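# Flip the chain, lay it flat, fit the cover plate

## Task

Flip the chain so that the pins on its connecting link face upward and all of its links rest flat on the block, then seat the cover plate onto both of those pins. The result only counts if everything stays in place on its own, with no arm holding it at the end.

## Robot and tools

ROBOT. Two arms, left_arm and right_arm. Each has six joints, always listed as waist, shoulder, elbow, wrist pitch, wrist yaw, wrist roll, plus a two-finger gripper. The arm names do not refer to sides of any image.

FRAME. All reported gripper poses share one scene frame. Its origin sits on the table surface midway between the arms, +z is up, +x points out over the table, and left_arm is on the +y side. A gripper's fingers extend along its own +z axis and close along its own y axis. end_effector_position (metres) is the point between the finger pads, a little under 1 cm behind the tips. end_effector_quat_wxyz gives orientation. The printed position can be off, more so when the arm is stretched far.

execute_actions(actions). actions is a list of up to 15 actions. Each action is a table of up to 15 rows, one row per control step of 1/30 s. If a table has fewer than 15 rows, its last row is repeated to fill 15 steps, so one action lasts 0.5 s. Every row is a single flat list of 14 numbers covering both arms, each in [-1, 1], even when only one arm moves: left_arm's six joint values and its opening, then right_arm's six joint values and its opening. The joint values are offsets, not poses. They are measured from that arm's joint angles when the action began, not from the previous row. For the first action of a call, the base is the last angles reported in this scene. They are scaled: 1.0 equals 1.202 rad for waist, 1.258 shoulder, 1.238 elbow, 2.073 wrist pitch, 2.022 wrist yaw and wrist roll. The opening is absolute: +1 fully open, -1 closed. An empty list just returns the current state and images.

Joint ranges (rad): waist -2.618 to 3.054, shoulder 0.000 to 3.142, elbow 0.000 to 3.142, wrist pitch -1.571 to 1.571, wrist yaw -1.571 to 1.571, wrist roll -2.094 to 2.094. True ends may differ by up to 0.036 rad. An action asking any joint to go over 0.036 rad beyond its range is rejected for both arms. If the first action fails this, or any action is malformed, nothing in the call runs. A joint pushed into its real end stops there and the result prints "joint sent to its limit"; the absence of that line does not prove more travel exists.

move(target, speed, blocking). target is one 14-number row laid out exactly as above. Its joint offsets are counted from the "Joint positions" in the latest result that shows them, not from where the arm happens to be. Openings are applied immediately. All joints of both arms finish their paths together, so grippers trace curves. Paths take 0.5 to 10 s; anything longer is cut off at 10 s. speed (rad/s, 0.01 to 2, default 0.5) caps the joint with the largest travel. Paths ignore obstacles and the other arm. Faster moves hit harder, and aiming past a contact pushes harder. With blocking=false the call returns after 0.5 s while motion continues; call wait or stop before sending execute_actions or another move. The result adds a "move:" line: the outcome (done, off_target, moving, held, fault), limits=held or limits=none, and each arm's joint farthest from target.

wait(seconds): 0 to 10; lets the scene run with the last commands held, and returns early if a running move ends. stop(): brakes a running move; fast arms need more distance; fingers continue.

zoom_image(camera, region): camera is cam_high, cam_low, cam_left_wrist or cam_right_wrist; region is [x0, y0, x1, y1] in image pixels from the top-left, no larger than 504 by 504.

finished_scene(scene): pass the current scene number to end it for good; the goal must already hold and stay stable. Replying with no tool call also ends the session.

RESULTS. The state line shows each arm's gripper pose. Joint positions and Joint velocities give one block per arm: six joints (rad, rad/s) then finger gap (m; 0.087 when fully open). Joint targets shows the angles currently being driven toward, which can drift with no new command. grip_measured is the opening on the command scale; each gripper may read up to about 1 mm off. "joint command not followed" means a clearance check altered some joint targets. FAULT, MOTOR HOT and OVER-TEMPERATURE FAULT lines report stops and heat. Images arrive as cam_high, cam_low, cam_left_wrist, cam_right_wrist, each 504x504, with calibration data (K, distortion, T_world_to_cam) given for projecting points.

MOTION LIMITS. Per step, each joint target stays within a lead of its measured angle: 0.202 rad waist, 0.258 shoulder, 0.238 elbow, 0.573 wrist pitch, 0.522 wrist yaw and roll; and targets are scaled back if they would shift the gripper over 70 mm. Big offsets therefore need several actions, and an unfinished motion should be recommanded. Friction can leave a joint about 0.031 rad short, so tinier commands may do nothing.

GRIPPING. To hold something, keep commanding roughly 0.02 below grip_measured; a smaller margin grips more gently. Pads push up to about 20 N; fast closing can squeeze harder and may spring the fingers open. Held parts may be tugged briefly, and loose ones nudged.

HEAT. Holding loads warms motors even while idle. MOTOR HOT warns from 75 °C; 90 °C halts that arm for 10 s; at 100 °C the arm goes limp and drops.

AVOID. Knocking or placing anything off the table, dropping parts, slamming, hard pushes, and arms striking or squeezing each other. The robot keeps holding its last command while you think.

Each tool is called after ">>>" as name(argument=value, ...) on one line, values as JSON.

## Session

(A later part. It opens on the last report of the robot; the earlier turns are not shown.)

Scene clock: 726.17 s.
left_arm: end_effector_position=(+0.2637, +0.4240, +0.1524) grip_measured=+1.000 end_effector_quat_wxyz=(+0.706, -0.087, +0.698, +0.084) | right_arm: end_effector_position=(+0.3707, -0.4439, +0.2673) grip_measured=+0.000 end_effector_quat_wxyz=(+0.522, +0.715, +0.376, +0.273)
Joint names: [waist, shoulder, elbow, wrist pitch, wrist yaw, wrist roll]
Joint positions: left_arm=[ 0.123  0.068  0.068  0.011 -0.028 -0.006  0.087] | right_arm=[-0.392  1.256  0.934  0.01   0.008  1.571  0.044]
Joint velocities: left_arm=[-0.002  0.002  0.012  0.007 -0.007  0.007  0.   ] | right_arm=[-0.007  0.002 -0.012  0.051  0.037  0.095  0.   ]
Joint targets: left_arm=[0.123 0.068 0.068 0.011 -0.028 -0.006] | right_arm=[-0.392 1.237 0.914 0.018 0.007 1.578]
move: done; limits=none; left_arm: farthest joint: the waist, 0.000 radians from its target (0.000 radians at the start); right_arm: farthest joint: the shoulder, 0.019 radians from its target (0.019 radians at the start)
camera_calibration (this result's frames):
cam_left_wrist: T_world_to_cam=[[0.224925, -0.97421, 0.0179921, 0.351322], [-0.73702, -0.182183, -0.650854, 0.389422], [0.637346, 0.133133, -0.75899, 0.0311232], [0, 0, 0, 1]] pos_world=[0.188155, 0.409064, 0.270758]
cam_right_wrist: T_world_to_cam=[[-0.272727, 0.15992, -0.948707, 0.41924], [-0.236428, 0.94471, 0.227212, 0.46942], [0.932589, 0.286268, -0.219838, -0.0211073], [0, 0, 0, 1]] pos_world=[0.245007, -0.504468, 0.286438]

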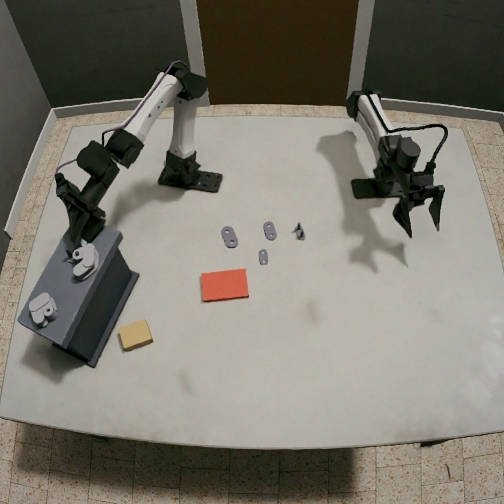

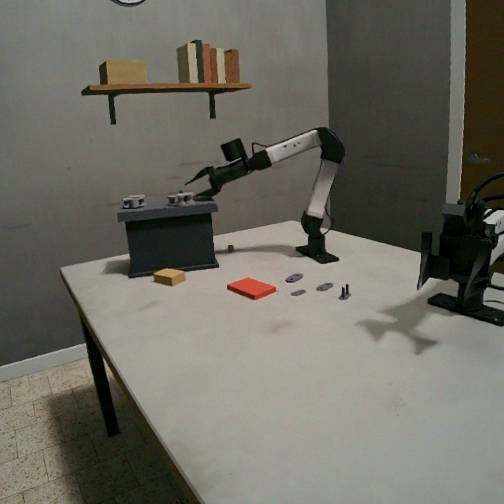

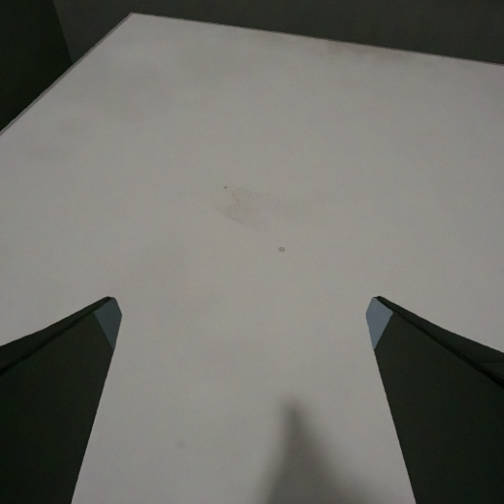

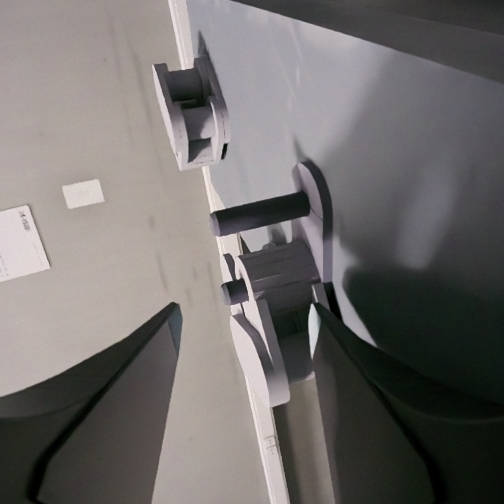

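>>> move(target=[0,0,0,0,0,0,1,0,-0.16,-0.13,0,0,0,0.0], speed=0.4)

>>> move(target=[0,0,0,0,0,0,1,0.08,0,0.25,0,0,-0.777,0.0], speed=1.0)

>>> move(target=[0,0,0,0,0,0,1,0,0.53,0.97,-0.6,0,0,0.0], speed=1.0)

Scene clock: 732.00 s.
left_arm: end_effector_position=(+0.2637, +0.4240, +0.1524) grip_measured=+1.000 end_effector_quat_wxyz=(+0.706, -0.087, +0.698, +0.084) | right_arm: end_effector_position=(+0.3368, -0.4208, +0.2706) grip_measured=+0.000 end_effector_quat_wxyz=(+0.538, +0.703, +0.370, +0.282)
Joint names: [waist, shoulder, elbow, wrist pitch, wrist yaw, wrist roll]
Joint positions: left_arm=[ 0.123  0.068  0.068  0.011 -0.028 -0.006  0.087] | right_arm=[-0.392  1.07   0.793  0.011  0.008  1.571  0.044]
Joint velocities: left_arm=[-0.012 -0.012  0.002 -0.066  0.007 -0.022  0.   ] | right_arm=[ 0.002 -0.012 -0.007  0.007 -0.007 -0.066  0.   ]
Joint targets: left_arm=[0.123 0.068 0.068 0.011 -0.028 -0.006] | right_arm=[-0.392 1.055 0.773 0.010 0.008 1.571]
move: done; limits=none; left_arm: farthest joint: the waist, 0.000 radians from its target (0.000 radians at the start); right_arm: farthest joint: the elbow, 0.020 radians from its target (0.161 radians at the start)
camera_calibration (this result's frames):
cam_left_wrist: T_world_to_cam=[[0.224925, -0.97421, 0.0179921, 0.351322], [-0.73702, -0.182183, -0.650854, 0.389422], [0.637346, 0.133133, -0.75899, 0.0311232], [0, 0, 0, 1]] pos_world=[0.188155, 0.409064, 0.270758]
cam_right_wrist: T_world_to_cam=[[-0.235629, 0.134723, -0.96246, 0.390035], [-0.244583, 0.950248, 0.192893, 0.453232], [0.940563, 0.280852, -0.190955, -0.00810895], [0, 0, 0, 1]] pos_world=[0.210383, -0.480952, 0.28642]

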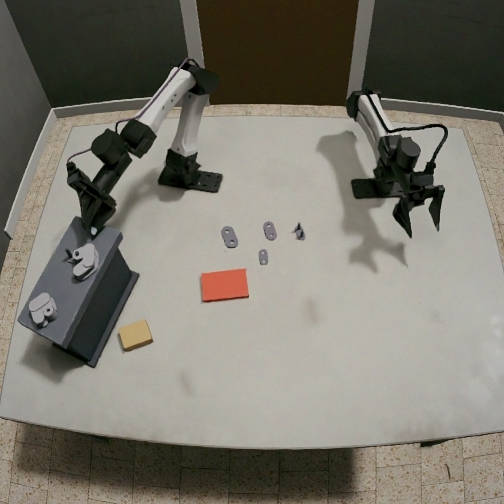

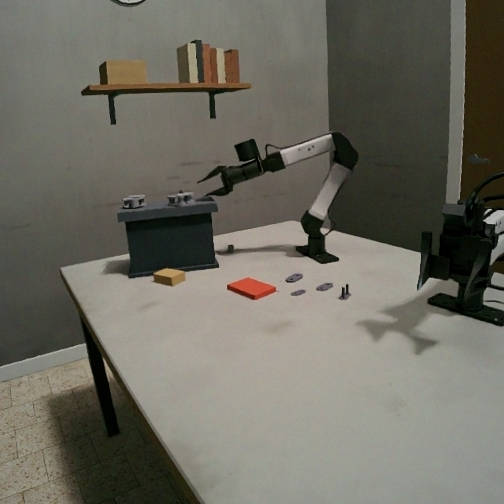

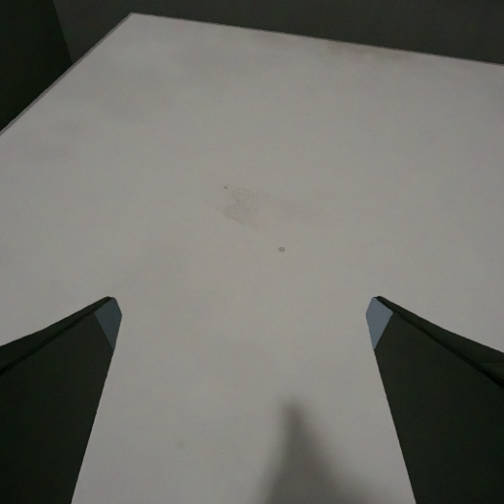

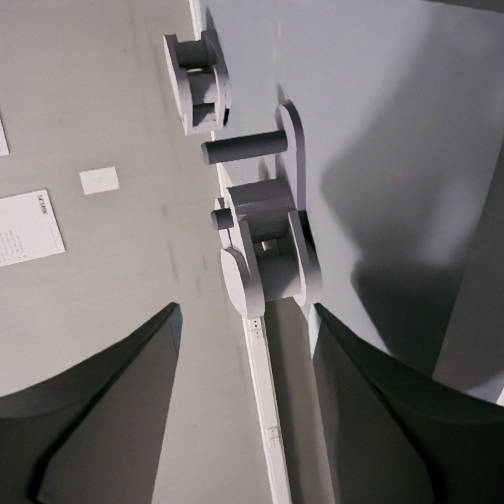

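Scene clock: 734.53 s.
left_arm: end_effector_position=(+0.2637, +0.4240, +0.1524) grip_measured=+1.000 end_effector_quat_wxyz=(+0.706, -0.087, +0.698, +0.084) | right_arm: end_effector_position=(+0.3325, -0.4271, +0.3738) grip_measured=+0.000 end_effector_quat_wxyz=(+0.693, +0.180, +0.674, -0.181)
Joint names: [waist, shoulder, elbow, wrist pitch, wrist yaw, wrist roll]
Joint positions: left_arm=[ 0.123  0.068  0.068  0.011 -0.028 -0.006  0.087] | right_arm=[-0.305  1.07   1.085  0.011  0.008  0.005  0.044]
Joint velocities: left_arm=[ 0.007  0.017  0.007 -0.051 -0.007 -0.081  0.   ] | right_arm=[-0.002  0.017  0.002 -0.022  0.007 -0.022 -0.001]
Joint targets: left_arm=[0.123 0.068 0.068 0.011 -0.028 -0.006] | right_arm=[-0.296 1.070 1.103 0.011 0.008 -0.001]
move: done; limits=none; left_arm: farthest joint: the waist, 0.000 radians from its target (0.000 radians at the start); right_arm: farthest joint: the elbow, 0.017 radians from its target (0.309 radians at the start)
camera_calibration (this result's frames):
cam_left_wrist: T_world_to_cam=[[0.224925, -0.97421, 0.0179921, 0.351322], [-0.73702, -0.182183, -0.650854, 0.389422], [0.637346, 0.133133, -0.75899, 0.0311232], [0, 0, 0, 1]] pos_world=[0.188155, 0.409064, 0.270758]
cam_right_wrist: T_world_to_cam=[[-0.502478, -0.864447, 0.0157243, -0.214464], [-0.652602, 0.367284, -0.662731, 0.644759], [0.567121, -0.34327, -0.748692, 0.0835103], [0, 0, 0, 1]] pos_world=[0.265647, -0.393536, 0.493198]

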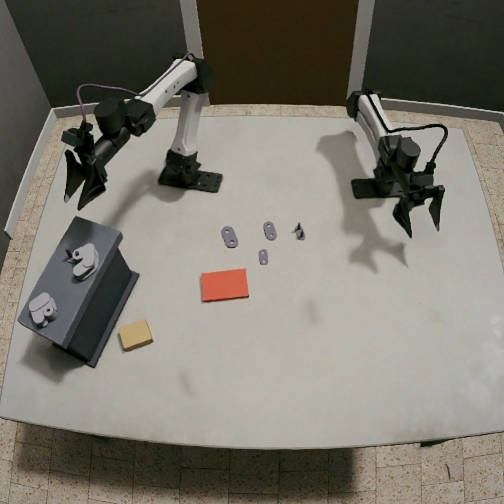

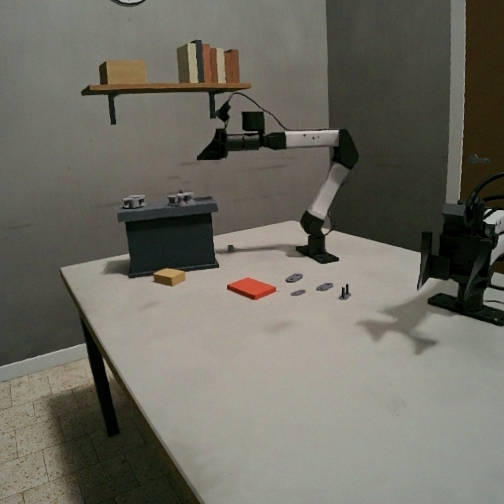

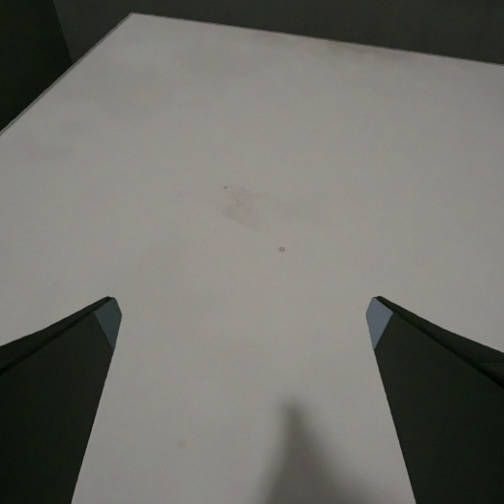

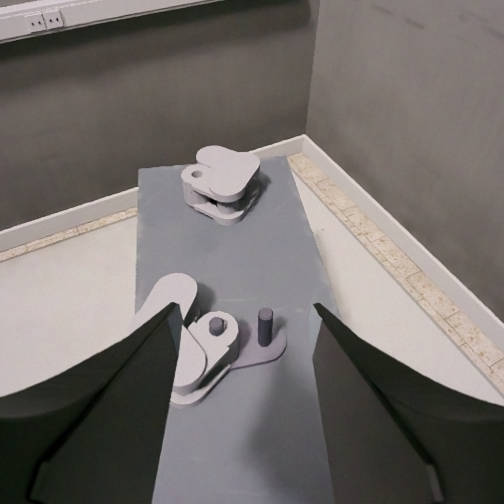

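Scene clock: 736.70 s.
left_arm: end_effector_position=(+0.2637, +0.4240, +0.1524) grip_measured=+1.000 end_effector_quat_wxyz=(+0.706, -0.087, +0.698, +0.084) | right_arm: end_effector_position=(+0.3491, -0.4364, +0.3647) grip_measured=+0.000 end_effector_quat_wxyz=(+0.419, +0.231, +0.871, -0.112)
Joint names: [waist, shoulder, elbow, wrist pitch, wrist yaw, wrist roll]
Joint positions: left_arm=[ 0.123  0.068  0.068  0.011 -0.028 -0.006  0.087] | right_arm=[-0.305  1.721  2.267 -1.22   0.008  0.005  0.044]
Joint velocities: left_arm=[-0.012  0.012  0.002 -0.007 -0.037 -0.037  0.   ] | right_arm=[-0.017 -0.017 -0.002  0.066  0.007  0.007  0.   ]
Joint targets: left_arm=[0.123 0.068 0.068 0.011 -0.028 -0.006] | right_arm=[-0.305 1.736 2.286 -1.233 0.008 0.005]
move: done; limits=none; left_arm: farthest joint: the waist, 0.000 radians from its target (0.000 radians at the start); right_arm: farthest joint: the elbow, 0.019 radians from its target (1.201 radians at the start)
camera_calibration (this result's frames):
cam_left_wrist: T_world_to_cam=[[0.224925, -0.97421, 0.0179921, 0.351322], [-0.73702, -0.182183, -0.650854, 0.389422], [0.637346, 0.133133, -0.75899, 0.0311232], [0, 0, 0, 1]] pos_world=[0.188155, 0.409064, 0.270758]
cam_right_wrist: T_world_to_cam=[[-0.490081, -0.87137, 0.0231522, -0.22405], [-0.871624, 0.489584, -0.0240715, 0.549935], [0.00964021, -0.031977, -0.999442, 0.485973], [0, 0, 0, 1]] pos_world=[0.364849, -0.44893, 0.504126]

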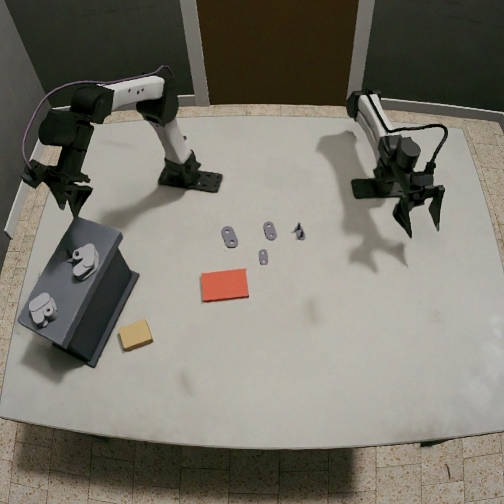

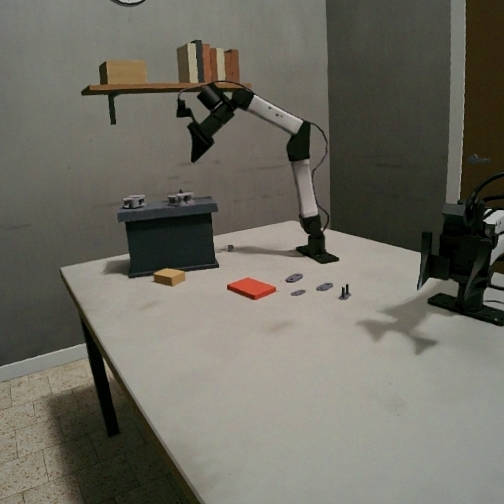

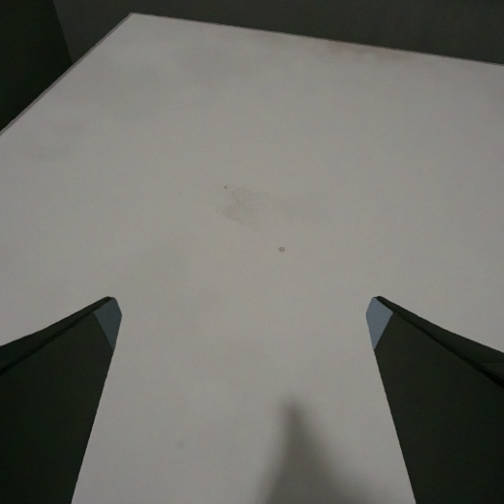

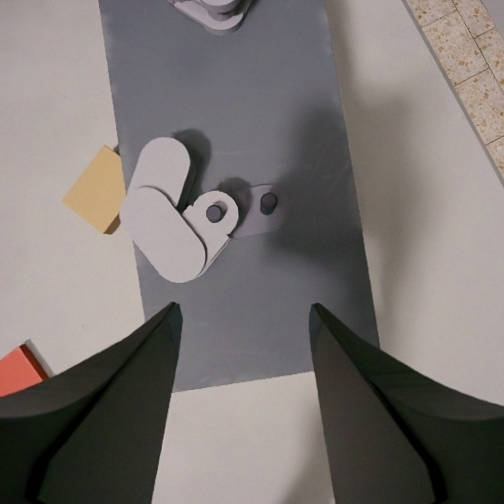

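>>> move(target=[0,0,0,0,0,0,1,-0.032,0,-0.311,0.184,0,0,-0.45], speed=0.5)

Scene clock: 765.00 s.
left_arm: end_effector_position=(+0.2637, +0.4240, +0.1524) grip_measured=+1.000 end_effector_quat_wxyz=(+0.706, -0.087, +0.698, +0.084) | right_arm: end_effector_position=(+0.3886, -0.4743, +0.2889) grip_measured=-0.450 end_effector_quat_wxyz=(+0.419, +0.244, +0.867, -0.118)
Joint names: [waist, shoulder, elbow, wrist pitch, wrist yaw, wrist roll]
Joint positions: left_arm=[ 0.123  0.068  0.068  0.011 -0.028 -0.006  0.087] | right_arm=[-0.335  1.721  1.897 -0.846  0.008  0.005  0.024]
Joint velocities: left_arm=[ 0.002 -0.017  0.012  0.022 -0.007 -0.037  0.   ] | right_arm=[ 0.002 -0.002  0.002  0.037 -0.051 -0.007  0.   ]
Joint targets: left_arm=[0.123 0.068 0.068 0.011 -0.028 -0.006] | right_arm=[-0.343 1.721 1.882 -0.839 0.008 0.005]
move: done; limits=none; left_arm: farthest joint: the waist, 0.000 radians from its target (0.000 radians at the start); right_arm: farthest joint: the elbow, 0.015 radians from its target (0.385 radians at the start)
camera_calibration (this result's frames):
cam_left_wrist: T_world_to_cam=[[0.224925, -0.97421, 0.0179921, 0.351322], [-0.73702, -0.182183, -0.650854, 0.389422], [0.637346, 0.133133, -0.75899, 0.0311232], [0, 0, 0, 1]] pos_world=[0.188155, 0.409064, 0.270758]
cam_right_wrist: T_world_to_cam=[[-0.516198, -0.856157, 0.0231391, -0.218619], [-0.856382, 0.515569, -0.0282663, 0.608711], [0.0122705, -0.0344069, -0.999333, 0.40646], [0, 0, 0, 1]] pos_world=[0.403451, -0.48702, 0.428453]

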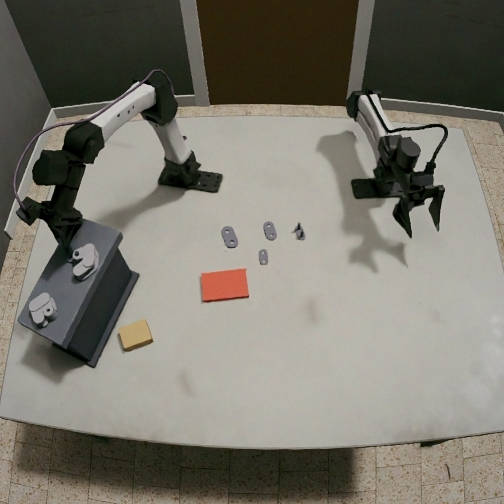

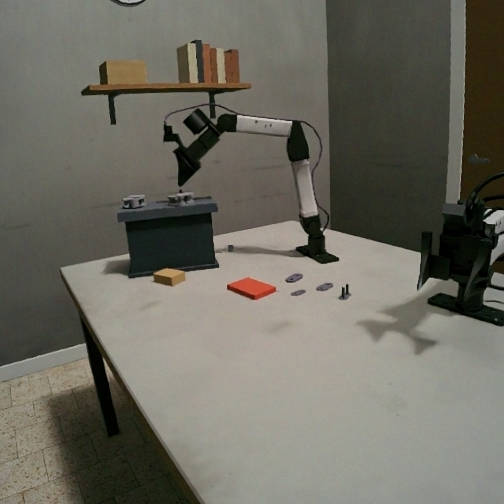

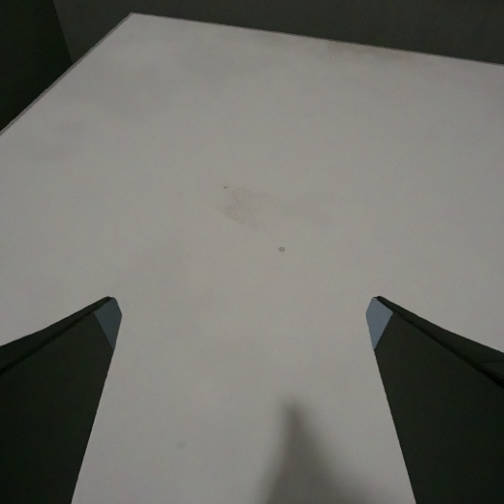

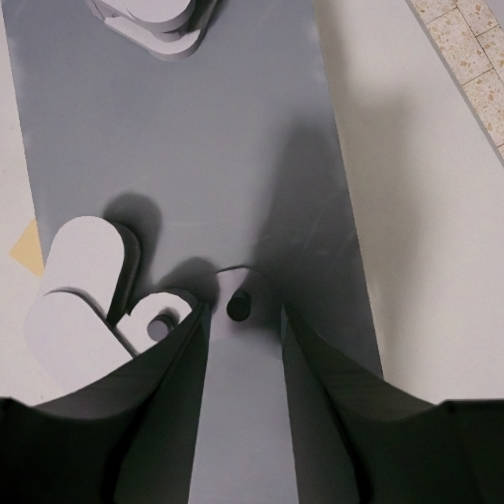

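>>> move(target=[0,0,0,0,0,0,1,0.012,-0.04,-0.157,0.074,0,0,-0.6], speed=0.2)

>>> move(target=[0,0,0,0,0,0,1,0,0,0,0,0,0,-0.9])

Scene clock: 770.37 s.
left_arm: end_effector_position=(+0.2637, +0.4240, +0.1524) grip_measured=+1.000 end_effector_quat_wxyz=(+0.706, -0.087, +0.698, +0.084) | right_arm: end_effector_position=(+0.3938, -0.4741, +0.2565) grip_measured=-0.600 end_effector_quat_wxyz=(+0.421, +0.241, +0.867, -0.117)
Joint names: [waist, shoulder, elbow, wrist pitch, wrist yaw, wrist roll]
Joint positions: left_arm=[ 0.123  0.068  0.068  0.011 -0.028 -0.006  0.087] | right_arm=[-0.329  1.689  1.722 -0.7    0.008  0.005  0.018]
Joint velocities: left_arm=[-0.017  0.012 -0.007 -0.022  0.037  0.051  0.   ] | right_arm=[-0.002 -0.007  0.002 -0.022 -0.022  0.022 -0.   ]
Joint targets: left_arm=[0.123 0.068 0.068 0.011 -0.028 -0.006] | right_arm=[-0.320 1.671 1.703 -0.692 0.008 0.005]
move: done; limits=none; left_arm: farthest joint: the waist, 0.000 radians from its target (0.000 radians at the start); right_arm: farthest joint: the elbow, 0.019 radians from its target (0.194 radians at the start)
camera_calibration (this result's frames):
cam_left_wrist: T_world_to_cam=[[0.224925, -0.97421, 0.0179921, 0.351322], [-0.73702, -0.182183, -0.650854, 0.389422], [0.637346, 0.133133, -0.75899, 0.0311232], [0, 0, 0, 1]] pos_world=[0.188155, 0.409064, 0.270758]
cam_right_wrist: T_world_to_cam=[[-0.511016, -0.85926, 0.0231306, -0.218532], [-0.859444, 0.510292, -0.0309354, 0.611496], [0.0147782, -0.0356879, -0.999254, 0.372371], [0, 0, 0, 1]] pos_world=[0.408371, -0.486528, 0.396065]

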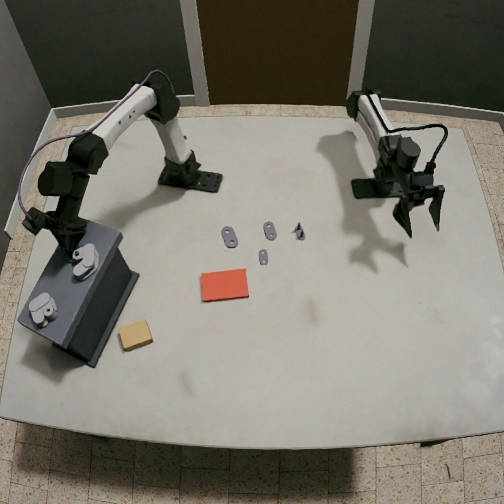

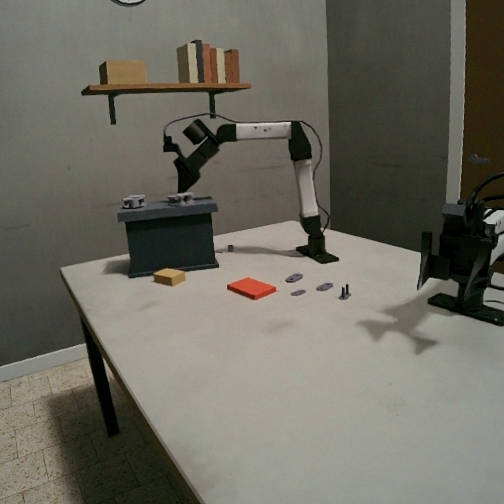

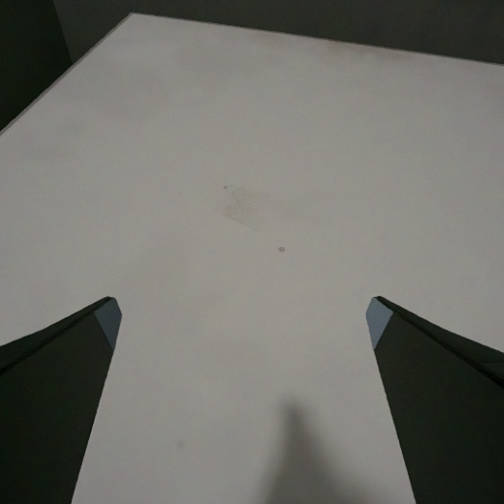

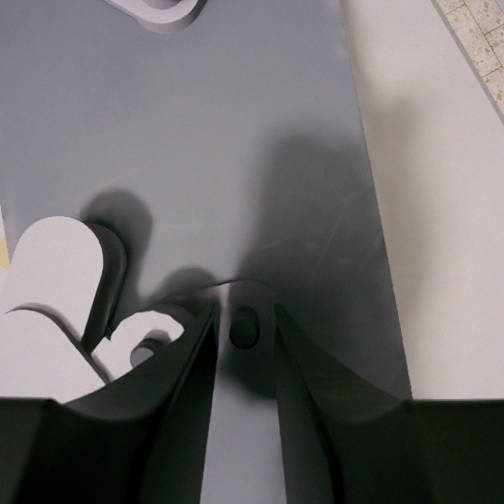

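Scene clock: 770.87 s.
left_arm: end_effector_position=(+0.2637, +0.4240, +0.1524) grip_measured=+1.000 end_effector_quat_wxyz=(+0.706, -0.087, +0.698, +0.084) | right_arm: end_effector_position=(+0.3938, -0.4741, +0.2565) grip_measured=-0.823 end_effector_quat_wxyz=(+0.421, +0.241, +0.867, -0.117)
Joint names: [waist, shoulder, elbow, wrist pitch, wrist yaw, wrist roll]
Joint positions: left_arm=[ 0.123  0.068  0.068  0.011 -0.028 -0.006  0.087] | right_arm=[-0.329  1.689  1.722 -0.7    0.008  0.005  0.008]
Joint velocities: left_arm=[-0.007 -0.002 -0.007 -0.051  0.081 -0.037  0.   ] | right_arm=[-0.017 -0.007 -0.002 -0.022 -0.037  0.037 -0.   ]
Joint targets: left_arm=[0.123 0.068 0.068 0.011 -0.028 -0.006] | right_arm=[-0.329 1.689 1.722 -0.700 0.008 0.005]
move: done; limits=none; left_arm: farthest joint: the waist, 0.000 radians from its target (0.000 radians at the start); right_arm: farthest joint: the waist, 0.000 radians from its target (0.000 radians at the start)
camera_calibration (this result's frames):
cam_left_wrist: T_world_to_cam=[[0.224925, -0.97421, 0.0179921, 0.351322], [-0.73702, -0.182183, -0.650854, 0.389422], [0.637346, 0.133133, -0.75899, 0.0311232], [0, 0, 0, 1]] pos_world=[0.188155, 0.409064, 0.270758]
cam_right_wrist: T_world_to_cam=[[-0.511016, -0.85926, 0.0231306, -0.218532], [-0.859444, 0.510292, -0.0309354, 0.611496], [0.0147782, -0.0356879, -0.999254, 0.372371], [0, 0, 0, 1]] pos_world=[0.408371, -0.486528, 0.396065]

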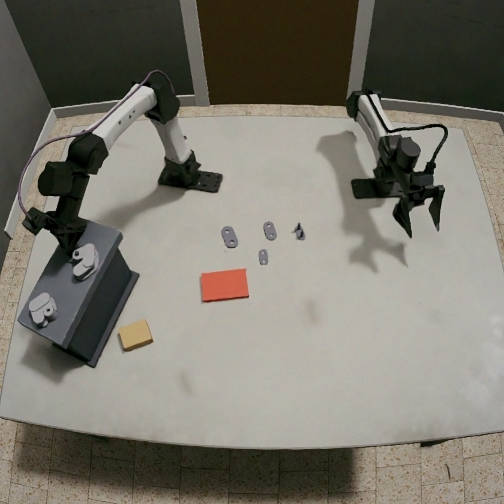

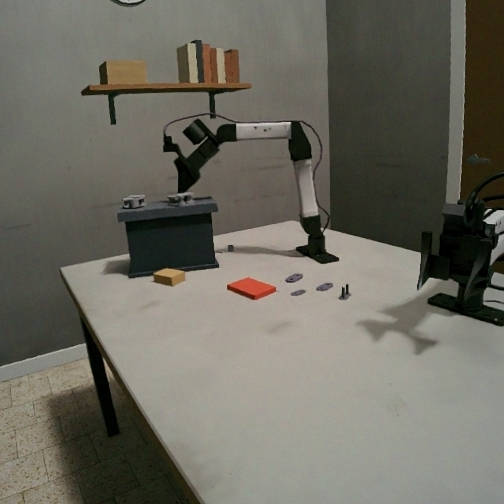

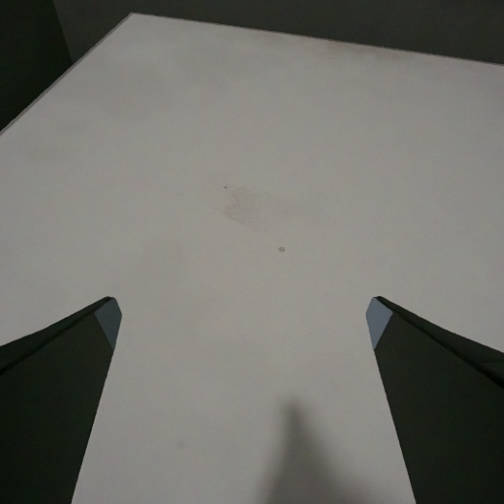

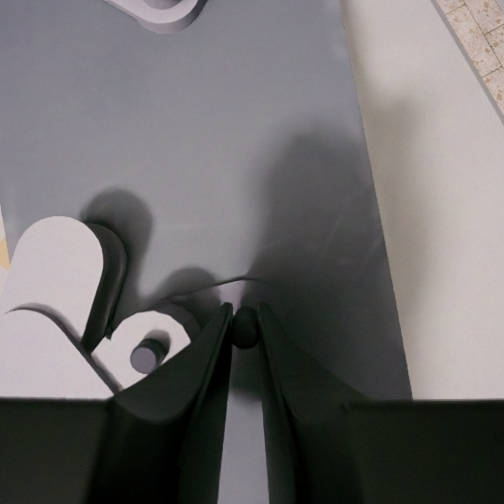

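>>> move(target=[0,0,0,0,0,0,1,0,-0.16,-0.169,0,0,0,-0.9], speed=0.15)

Scene clock: 775.80 s.
left_arm: end_effector_position=(+0.2637, +0.4240, +0.1524) grip_measured=+1.000 end_effector_quat_wxyz=(+0.706, -0.087, +0.698, +0.084) | right_arm: end_effector_position=(+0.3519, -0.4494, +0.2559) grip_measured=-0.823 end_effector_quat_wxyz=(+0.419, +0.241, +0.868, -0.117)
Joint names: [waist, shoulder, elbow, wrist pitch, wrist yaw, wrist roll]
Joint positions: left_arm=[ 0.123  0.068  0.068  0.011 -0.028 -0.006  0.087] | right_arm=[-0.329  1.505  1.532 -0.697  0.008  0.005  0.008]
Joint velocities: left_arm=[-0.012  0.002 -0.017  0.022  0.037  0.11   0.   ] | right_arm=[-0.022 -0.012 -0.012 -0.037  0.022 -0.066 -0.001]
Joint targets: left_arm=[0.123 0.068 0.068 0.011 -0.028 -0.006] | right_arm=[-0.329 1.488 1.512 -0.700 0.008 0.005]
move: done; limits=none; left_arm: farthest joint: the waist, 0.000 radians from its target (0.000 radians at the start); right_arm: farthest joint: the elbow, 0.020 radians from its target (0.209 radians at the start)
camera_calibration (this result's frames):
cam_left_wrist: T_world_to_cam=[[0.224925, -0.97421, 0.0179921, 0.351322], [-0.73702, -0.182183, -0.650854, 0.389422], [0.637346, 0.133133, -0.75899, 0.0311232], [0, 0, 0, 1]] pos_world=[0.188155, 0.409064, 0.270758]
cam_right_wrist: T_world_to_cam=[[-0.510955, -0.859296, 0.0231403, -0.218716], [-0.859522, 0.510338, -0.0278849, 0.562101], [0.012152, -0.0341376, -0.999343, 0.374977], [0, 0, 0, 1]] pos_world=[0.366827, -0.462003, 0.395467]

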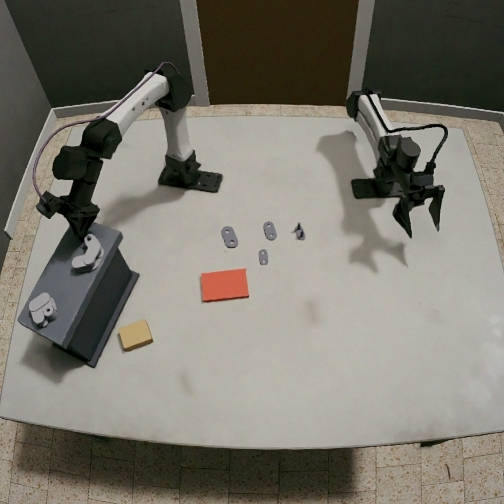

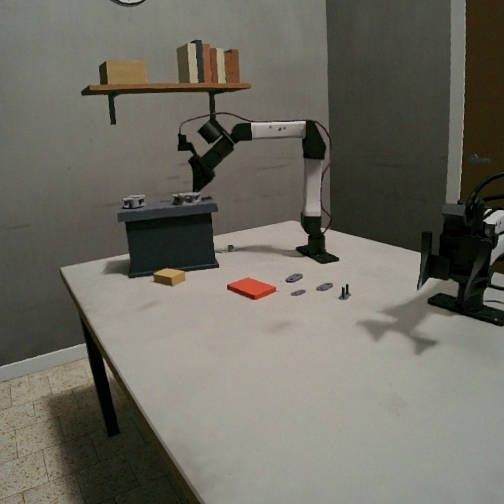

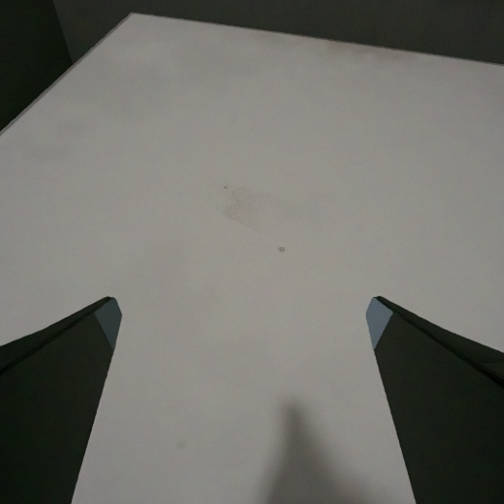

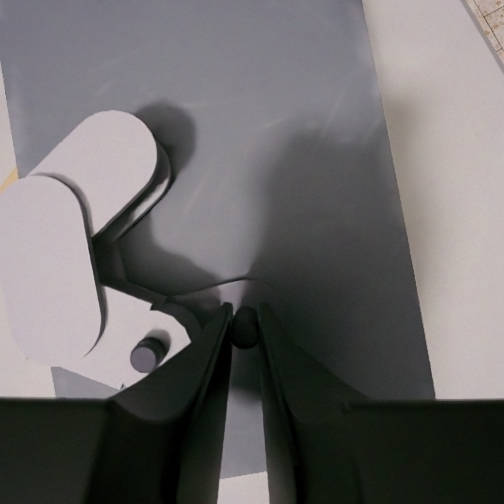

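>>> move(target=[0,0,0,0,0,0,1,0.015,-0.07,-0.063,-0.005,0,0,-0.832], speed=0.06)

Scene clock: 784.50 s.
left_arm: end_effector_position=(+0.2637, +0.4240, +0.1524) grip_measured=+1.000 end_effector_quat_wxyz=(+0.706, -0.087, +0.698, +0.084) | right_arm: end_effector_position=(+0.3387, -0.4372, +0.2560) grip_measured=-0.823 end_effector_quat_wxyz=(+0.421, +0.237, +0.868, -0.115)
Joint names: [waist, shoulder, elbow, wrist pitch, wrist yaw, wrist roll]
Joint positions: left_arm=[ 0.123  0.068  0.068  0.011 -0.028 -0.006  0.087] | right_arm=[-0.319  1.438  1.471 -0.701  0.008  0.005  0.008]
Joint velocities: left_arm=[-0.022  0.012 -0.007 -0.022 -0.037 -0.081  0.   ] | right_arm=[ 0.002  0.012 -0.002 -0.022 -0.066 -0.022 -0.001]
Joint targets: left_arm=[0.123 0.068 0.068 0.011 -0.028 -0.006] | right_arm=[-0.311 1.417 1.454 -0.708 0.008 0.005]
move: off_target (right_arm); limits=none; left_arm: farthest joint: the waist, 0.000 radians from its target (0.000 radians at the start); right_arm: farthest joint: the shoulder, 0.021 radians from its target (0.088 radians at the start)
camera_calibration (this result's frames):
cam_left_wrist: T_world_to_cam=[[0.224925, -0.97421, 0.0179921, 0.351322], [-0.73702, -0.182183, -0.650854, 0.389422], [0.637346, 0.133133, -0.75899, 0.0311232], [0, 0, 0, 1]] pos_world=[0.188155, 0.409064, 0.270758]
cam_right_wrist: T_world_to_cam=[[-0.502783, -0.864103, 0.0231331, -0.219845], [-0.864292, 0.502085, -0.0301728, 0.543094], [0.0144577, -0.0351641, -0.999277, 0.374334], [0, 0, 0, 1]] pos_world=[0.353446, -0.449485, 0.395536]

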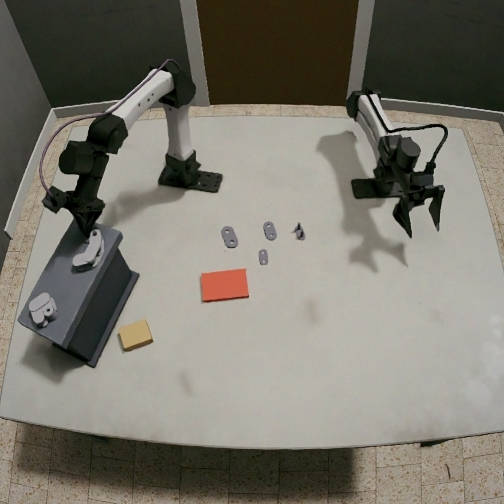

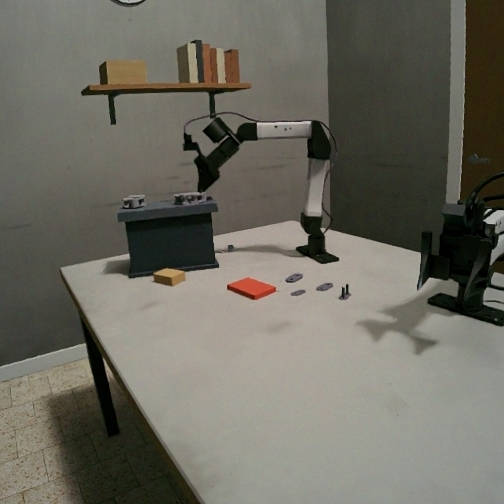

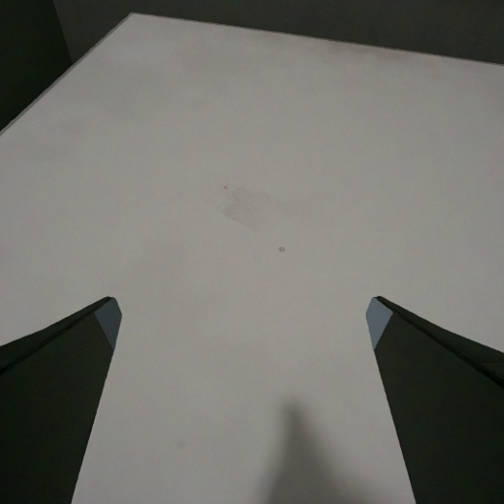

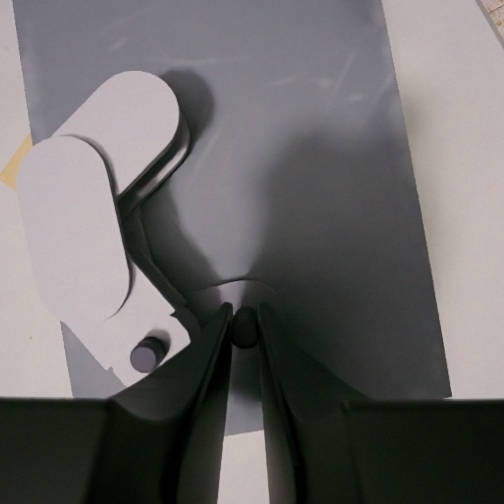

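>>> move(target=[0,0,0,0,0,0,1,0.035,-0.045,-0.04,-0.005,0,0,-0.88], speed=0.08)

>>> move(target=[0,0,0,0,0,0,1,0,0,0,0,0,0,-0.65])

Scene clock: 788.73 s.
left_arm: end_effector_position=(+0.2637, +0.4240, +0.1524) grip_measured=+1.000 end_effector_quat_wxyz=(+0.706, -0.087, +0.698, +0.084) | right_arm: end_effector_position=(+0.3368, -0.4212, +0.2558) grip_measured=-0.823 end_effector_quat_wxyz=(+0.423, +0.222, +0.872, -0.108)
Joint names: [waist, shoulder, elbow, wrist pitch, wrist yaw, wrist roll]
Joint positions: left_arm=[ 0.123  0.068  0.068  0.011 -0.028 -0.006  0.087] | right_arm=[-0.286  1.402  1.439 -0.704  0.008  0.005  0.008]
Joint velocities: left_arm=[ 0.012 -0.017  0.012 -0.022 -0.051 -0.095  0.   ] | right_arm=[-0.017 -0.017 -0.012  0.007  0.022 -0.051 -0.001]
Joint targets: left_arm=[0.123 0.068 0.068 0.011 -0.028 -0.006] | right_arm=[-0.277 1.382 1.422 -0.711 0.008 0.005]
move: done; limits=none; left_arm: farthest joint: the waist, 0.000 radians from its target (0.000 radians at the start); right_arm: farthest joint: the shoulder, 0.020 radians from its target (0.057 radians at the start)
camera_calibration (this result's frames):
cam_left_wrist: T_world_to_cam=[[0.224925, -0.97421, 0.0179921, 0.351322], [-0.73702, -0.182183, -0.650854, 0.389422], [0.637346, 0.133133, -0.75899, 0.0311232], [0, 0, 0, 1]] pos_world=[0.188155, 0.409064, 0.270758]
cam_right_wrist: T_world_to_cam=[[-0.473864, -0.880294, 0.0231281, -0.223538], [-0.880435, 0.473107, -0.031698, 0.527047], [0.0169615, -0.0353833, -0.99923, 0.373817], [0, 0, 0, 1]] pos_world=[0.351763, -0.432902, 0.395405]

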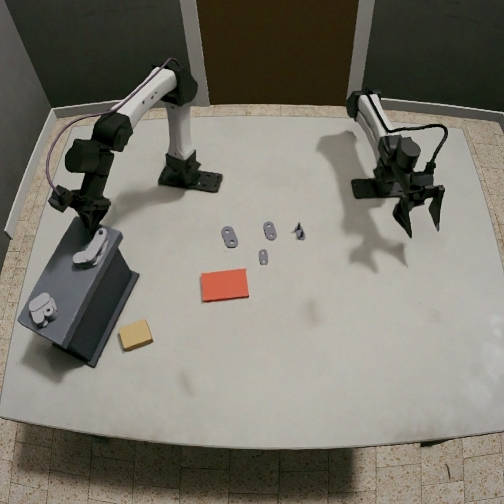

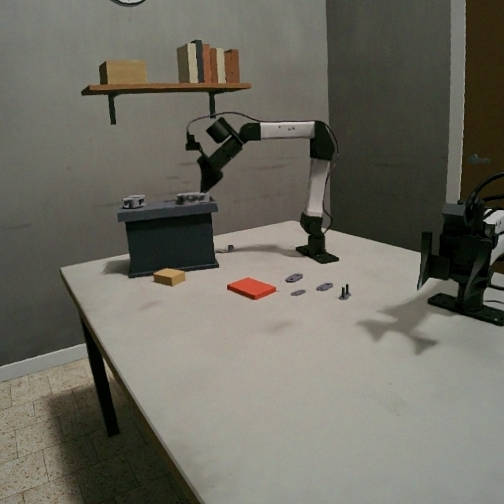

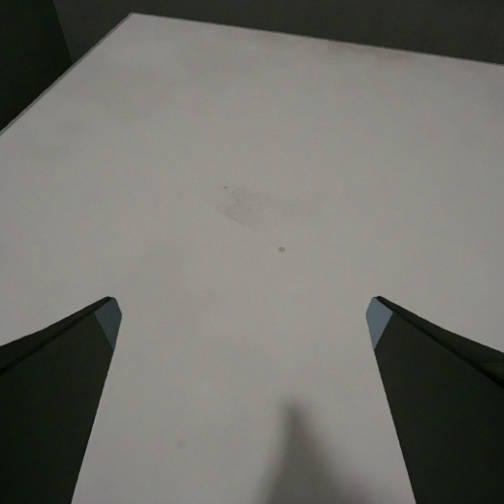

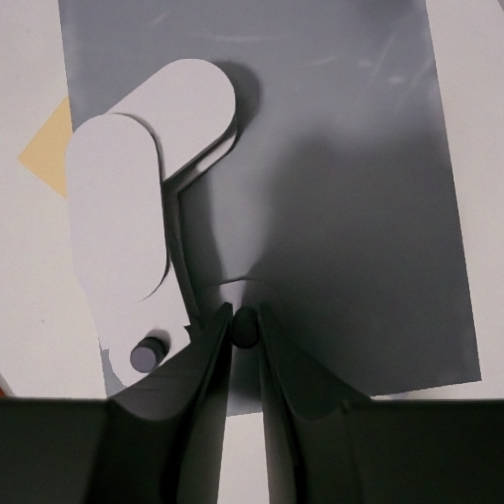

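Scene clock: 789.23 s.
left_arm: end_effector_position=(+0.2637, +0.4240, +0.1524) grip_measured=+1.000 end_effector_quat_wxyz=(+0.706, -0.087, +0.698, +0.084) | right_arm: end_effector_position=(+0.3368, -0.4212, +0.2558) grip_measured=-0.650 end_effector_quat_wxyz=(+0.423, +0.222, +0.872, -0.108)
Joint names: [waist, shoulder, elbow, wrist pitch, wrist yaw, wrist roll]
Joint positions: left_arm=[ 0.123  0.068  0.068  0.011 -0.028 -0.006  0.087] | right_arm=[-0.286  1.402  1.439 -0.704  0.008  0.005  0.015]
Joint velocities: left_arm=[-0.012  0.017 -0.007 -0.007 -0.051  0.007  0.   ] | right_arm=[-0.022  0.007 -0.007 -0.022  0.007 -0.037 -0.001]
Joint targets: left_arm=[0.123 0.068 0.068 0.011 -0.028 -0.006] | right_arm=[-0.286 1.402 1.439 -0.704 0.008 0.005]
move: done; limits=none; left_arm: farthest joint: the waist, 0.000 radians from its target (0.000 radians at the start); right_arm: farthest joint: the waist, 0.000 radians from its target (0.000 radians at the start)
camera_calibration (this result's frames):
cam_left_wrist: T_world_to_cam=[[0.224925, -0.97421, 0.0179921, 0.351322], [-0.73702, -0.182183, -0.650854, 0.389422], [0.637346, 0.133133, -0.75899, 0.0311232], [0, 0, 0, 1]] pos_world=[0.188155, 0.409064, 0.270758]
cam_right_wrist: T_world_to_cam=[[-0.473864, -0.880294, 0.0231281, -0.223538], [-0.880435, 0.473107, -0.031698, 0.527047], [0.0169615, -0.0353833, -0.99923, 0.373817], [0, 0, 0, 1]] pos_world=[0.351763, -0.432902, 0.395405]

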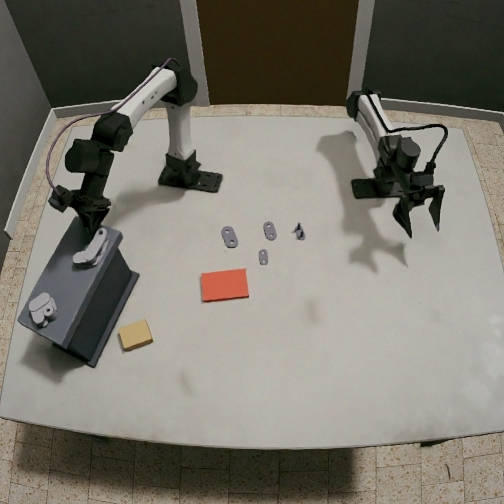

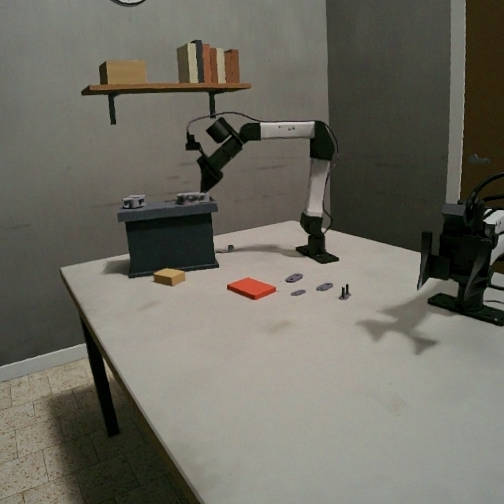

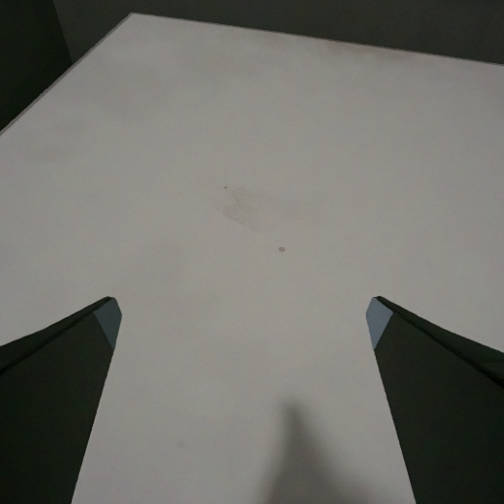

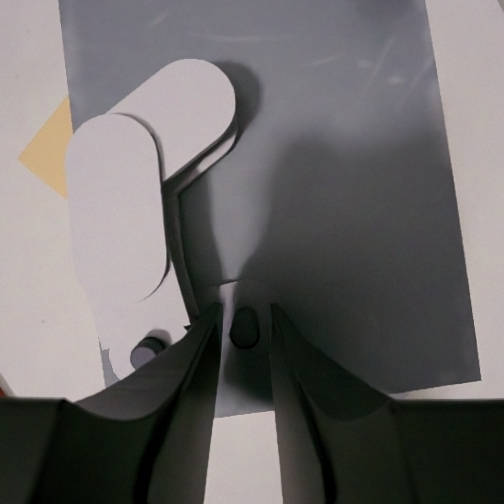

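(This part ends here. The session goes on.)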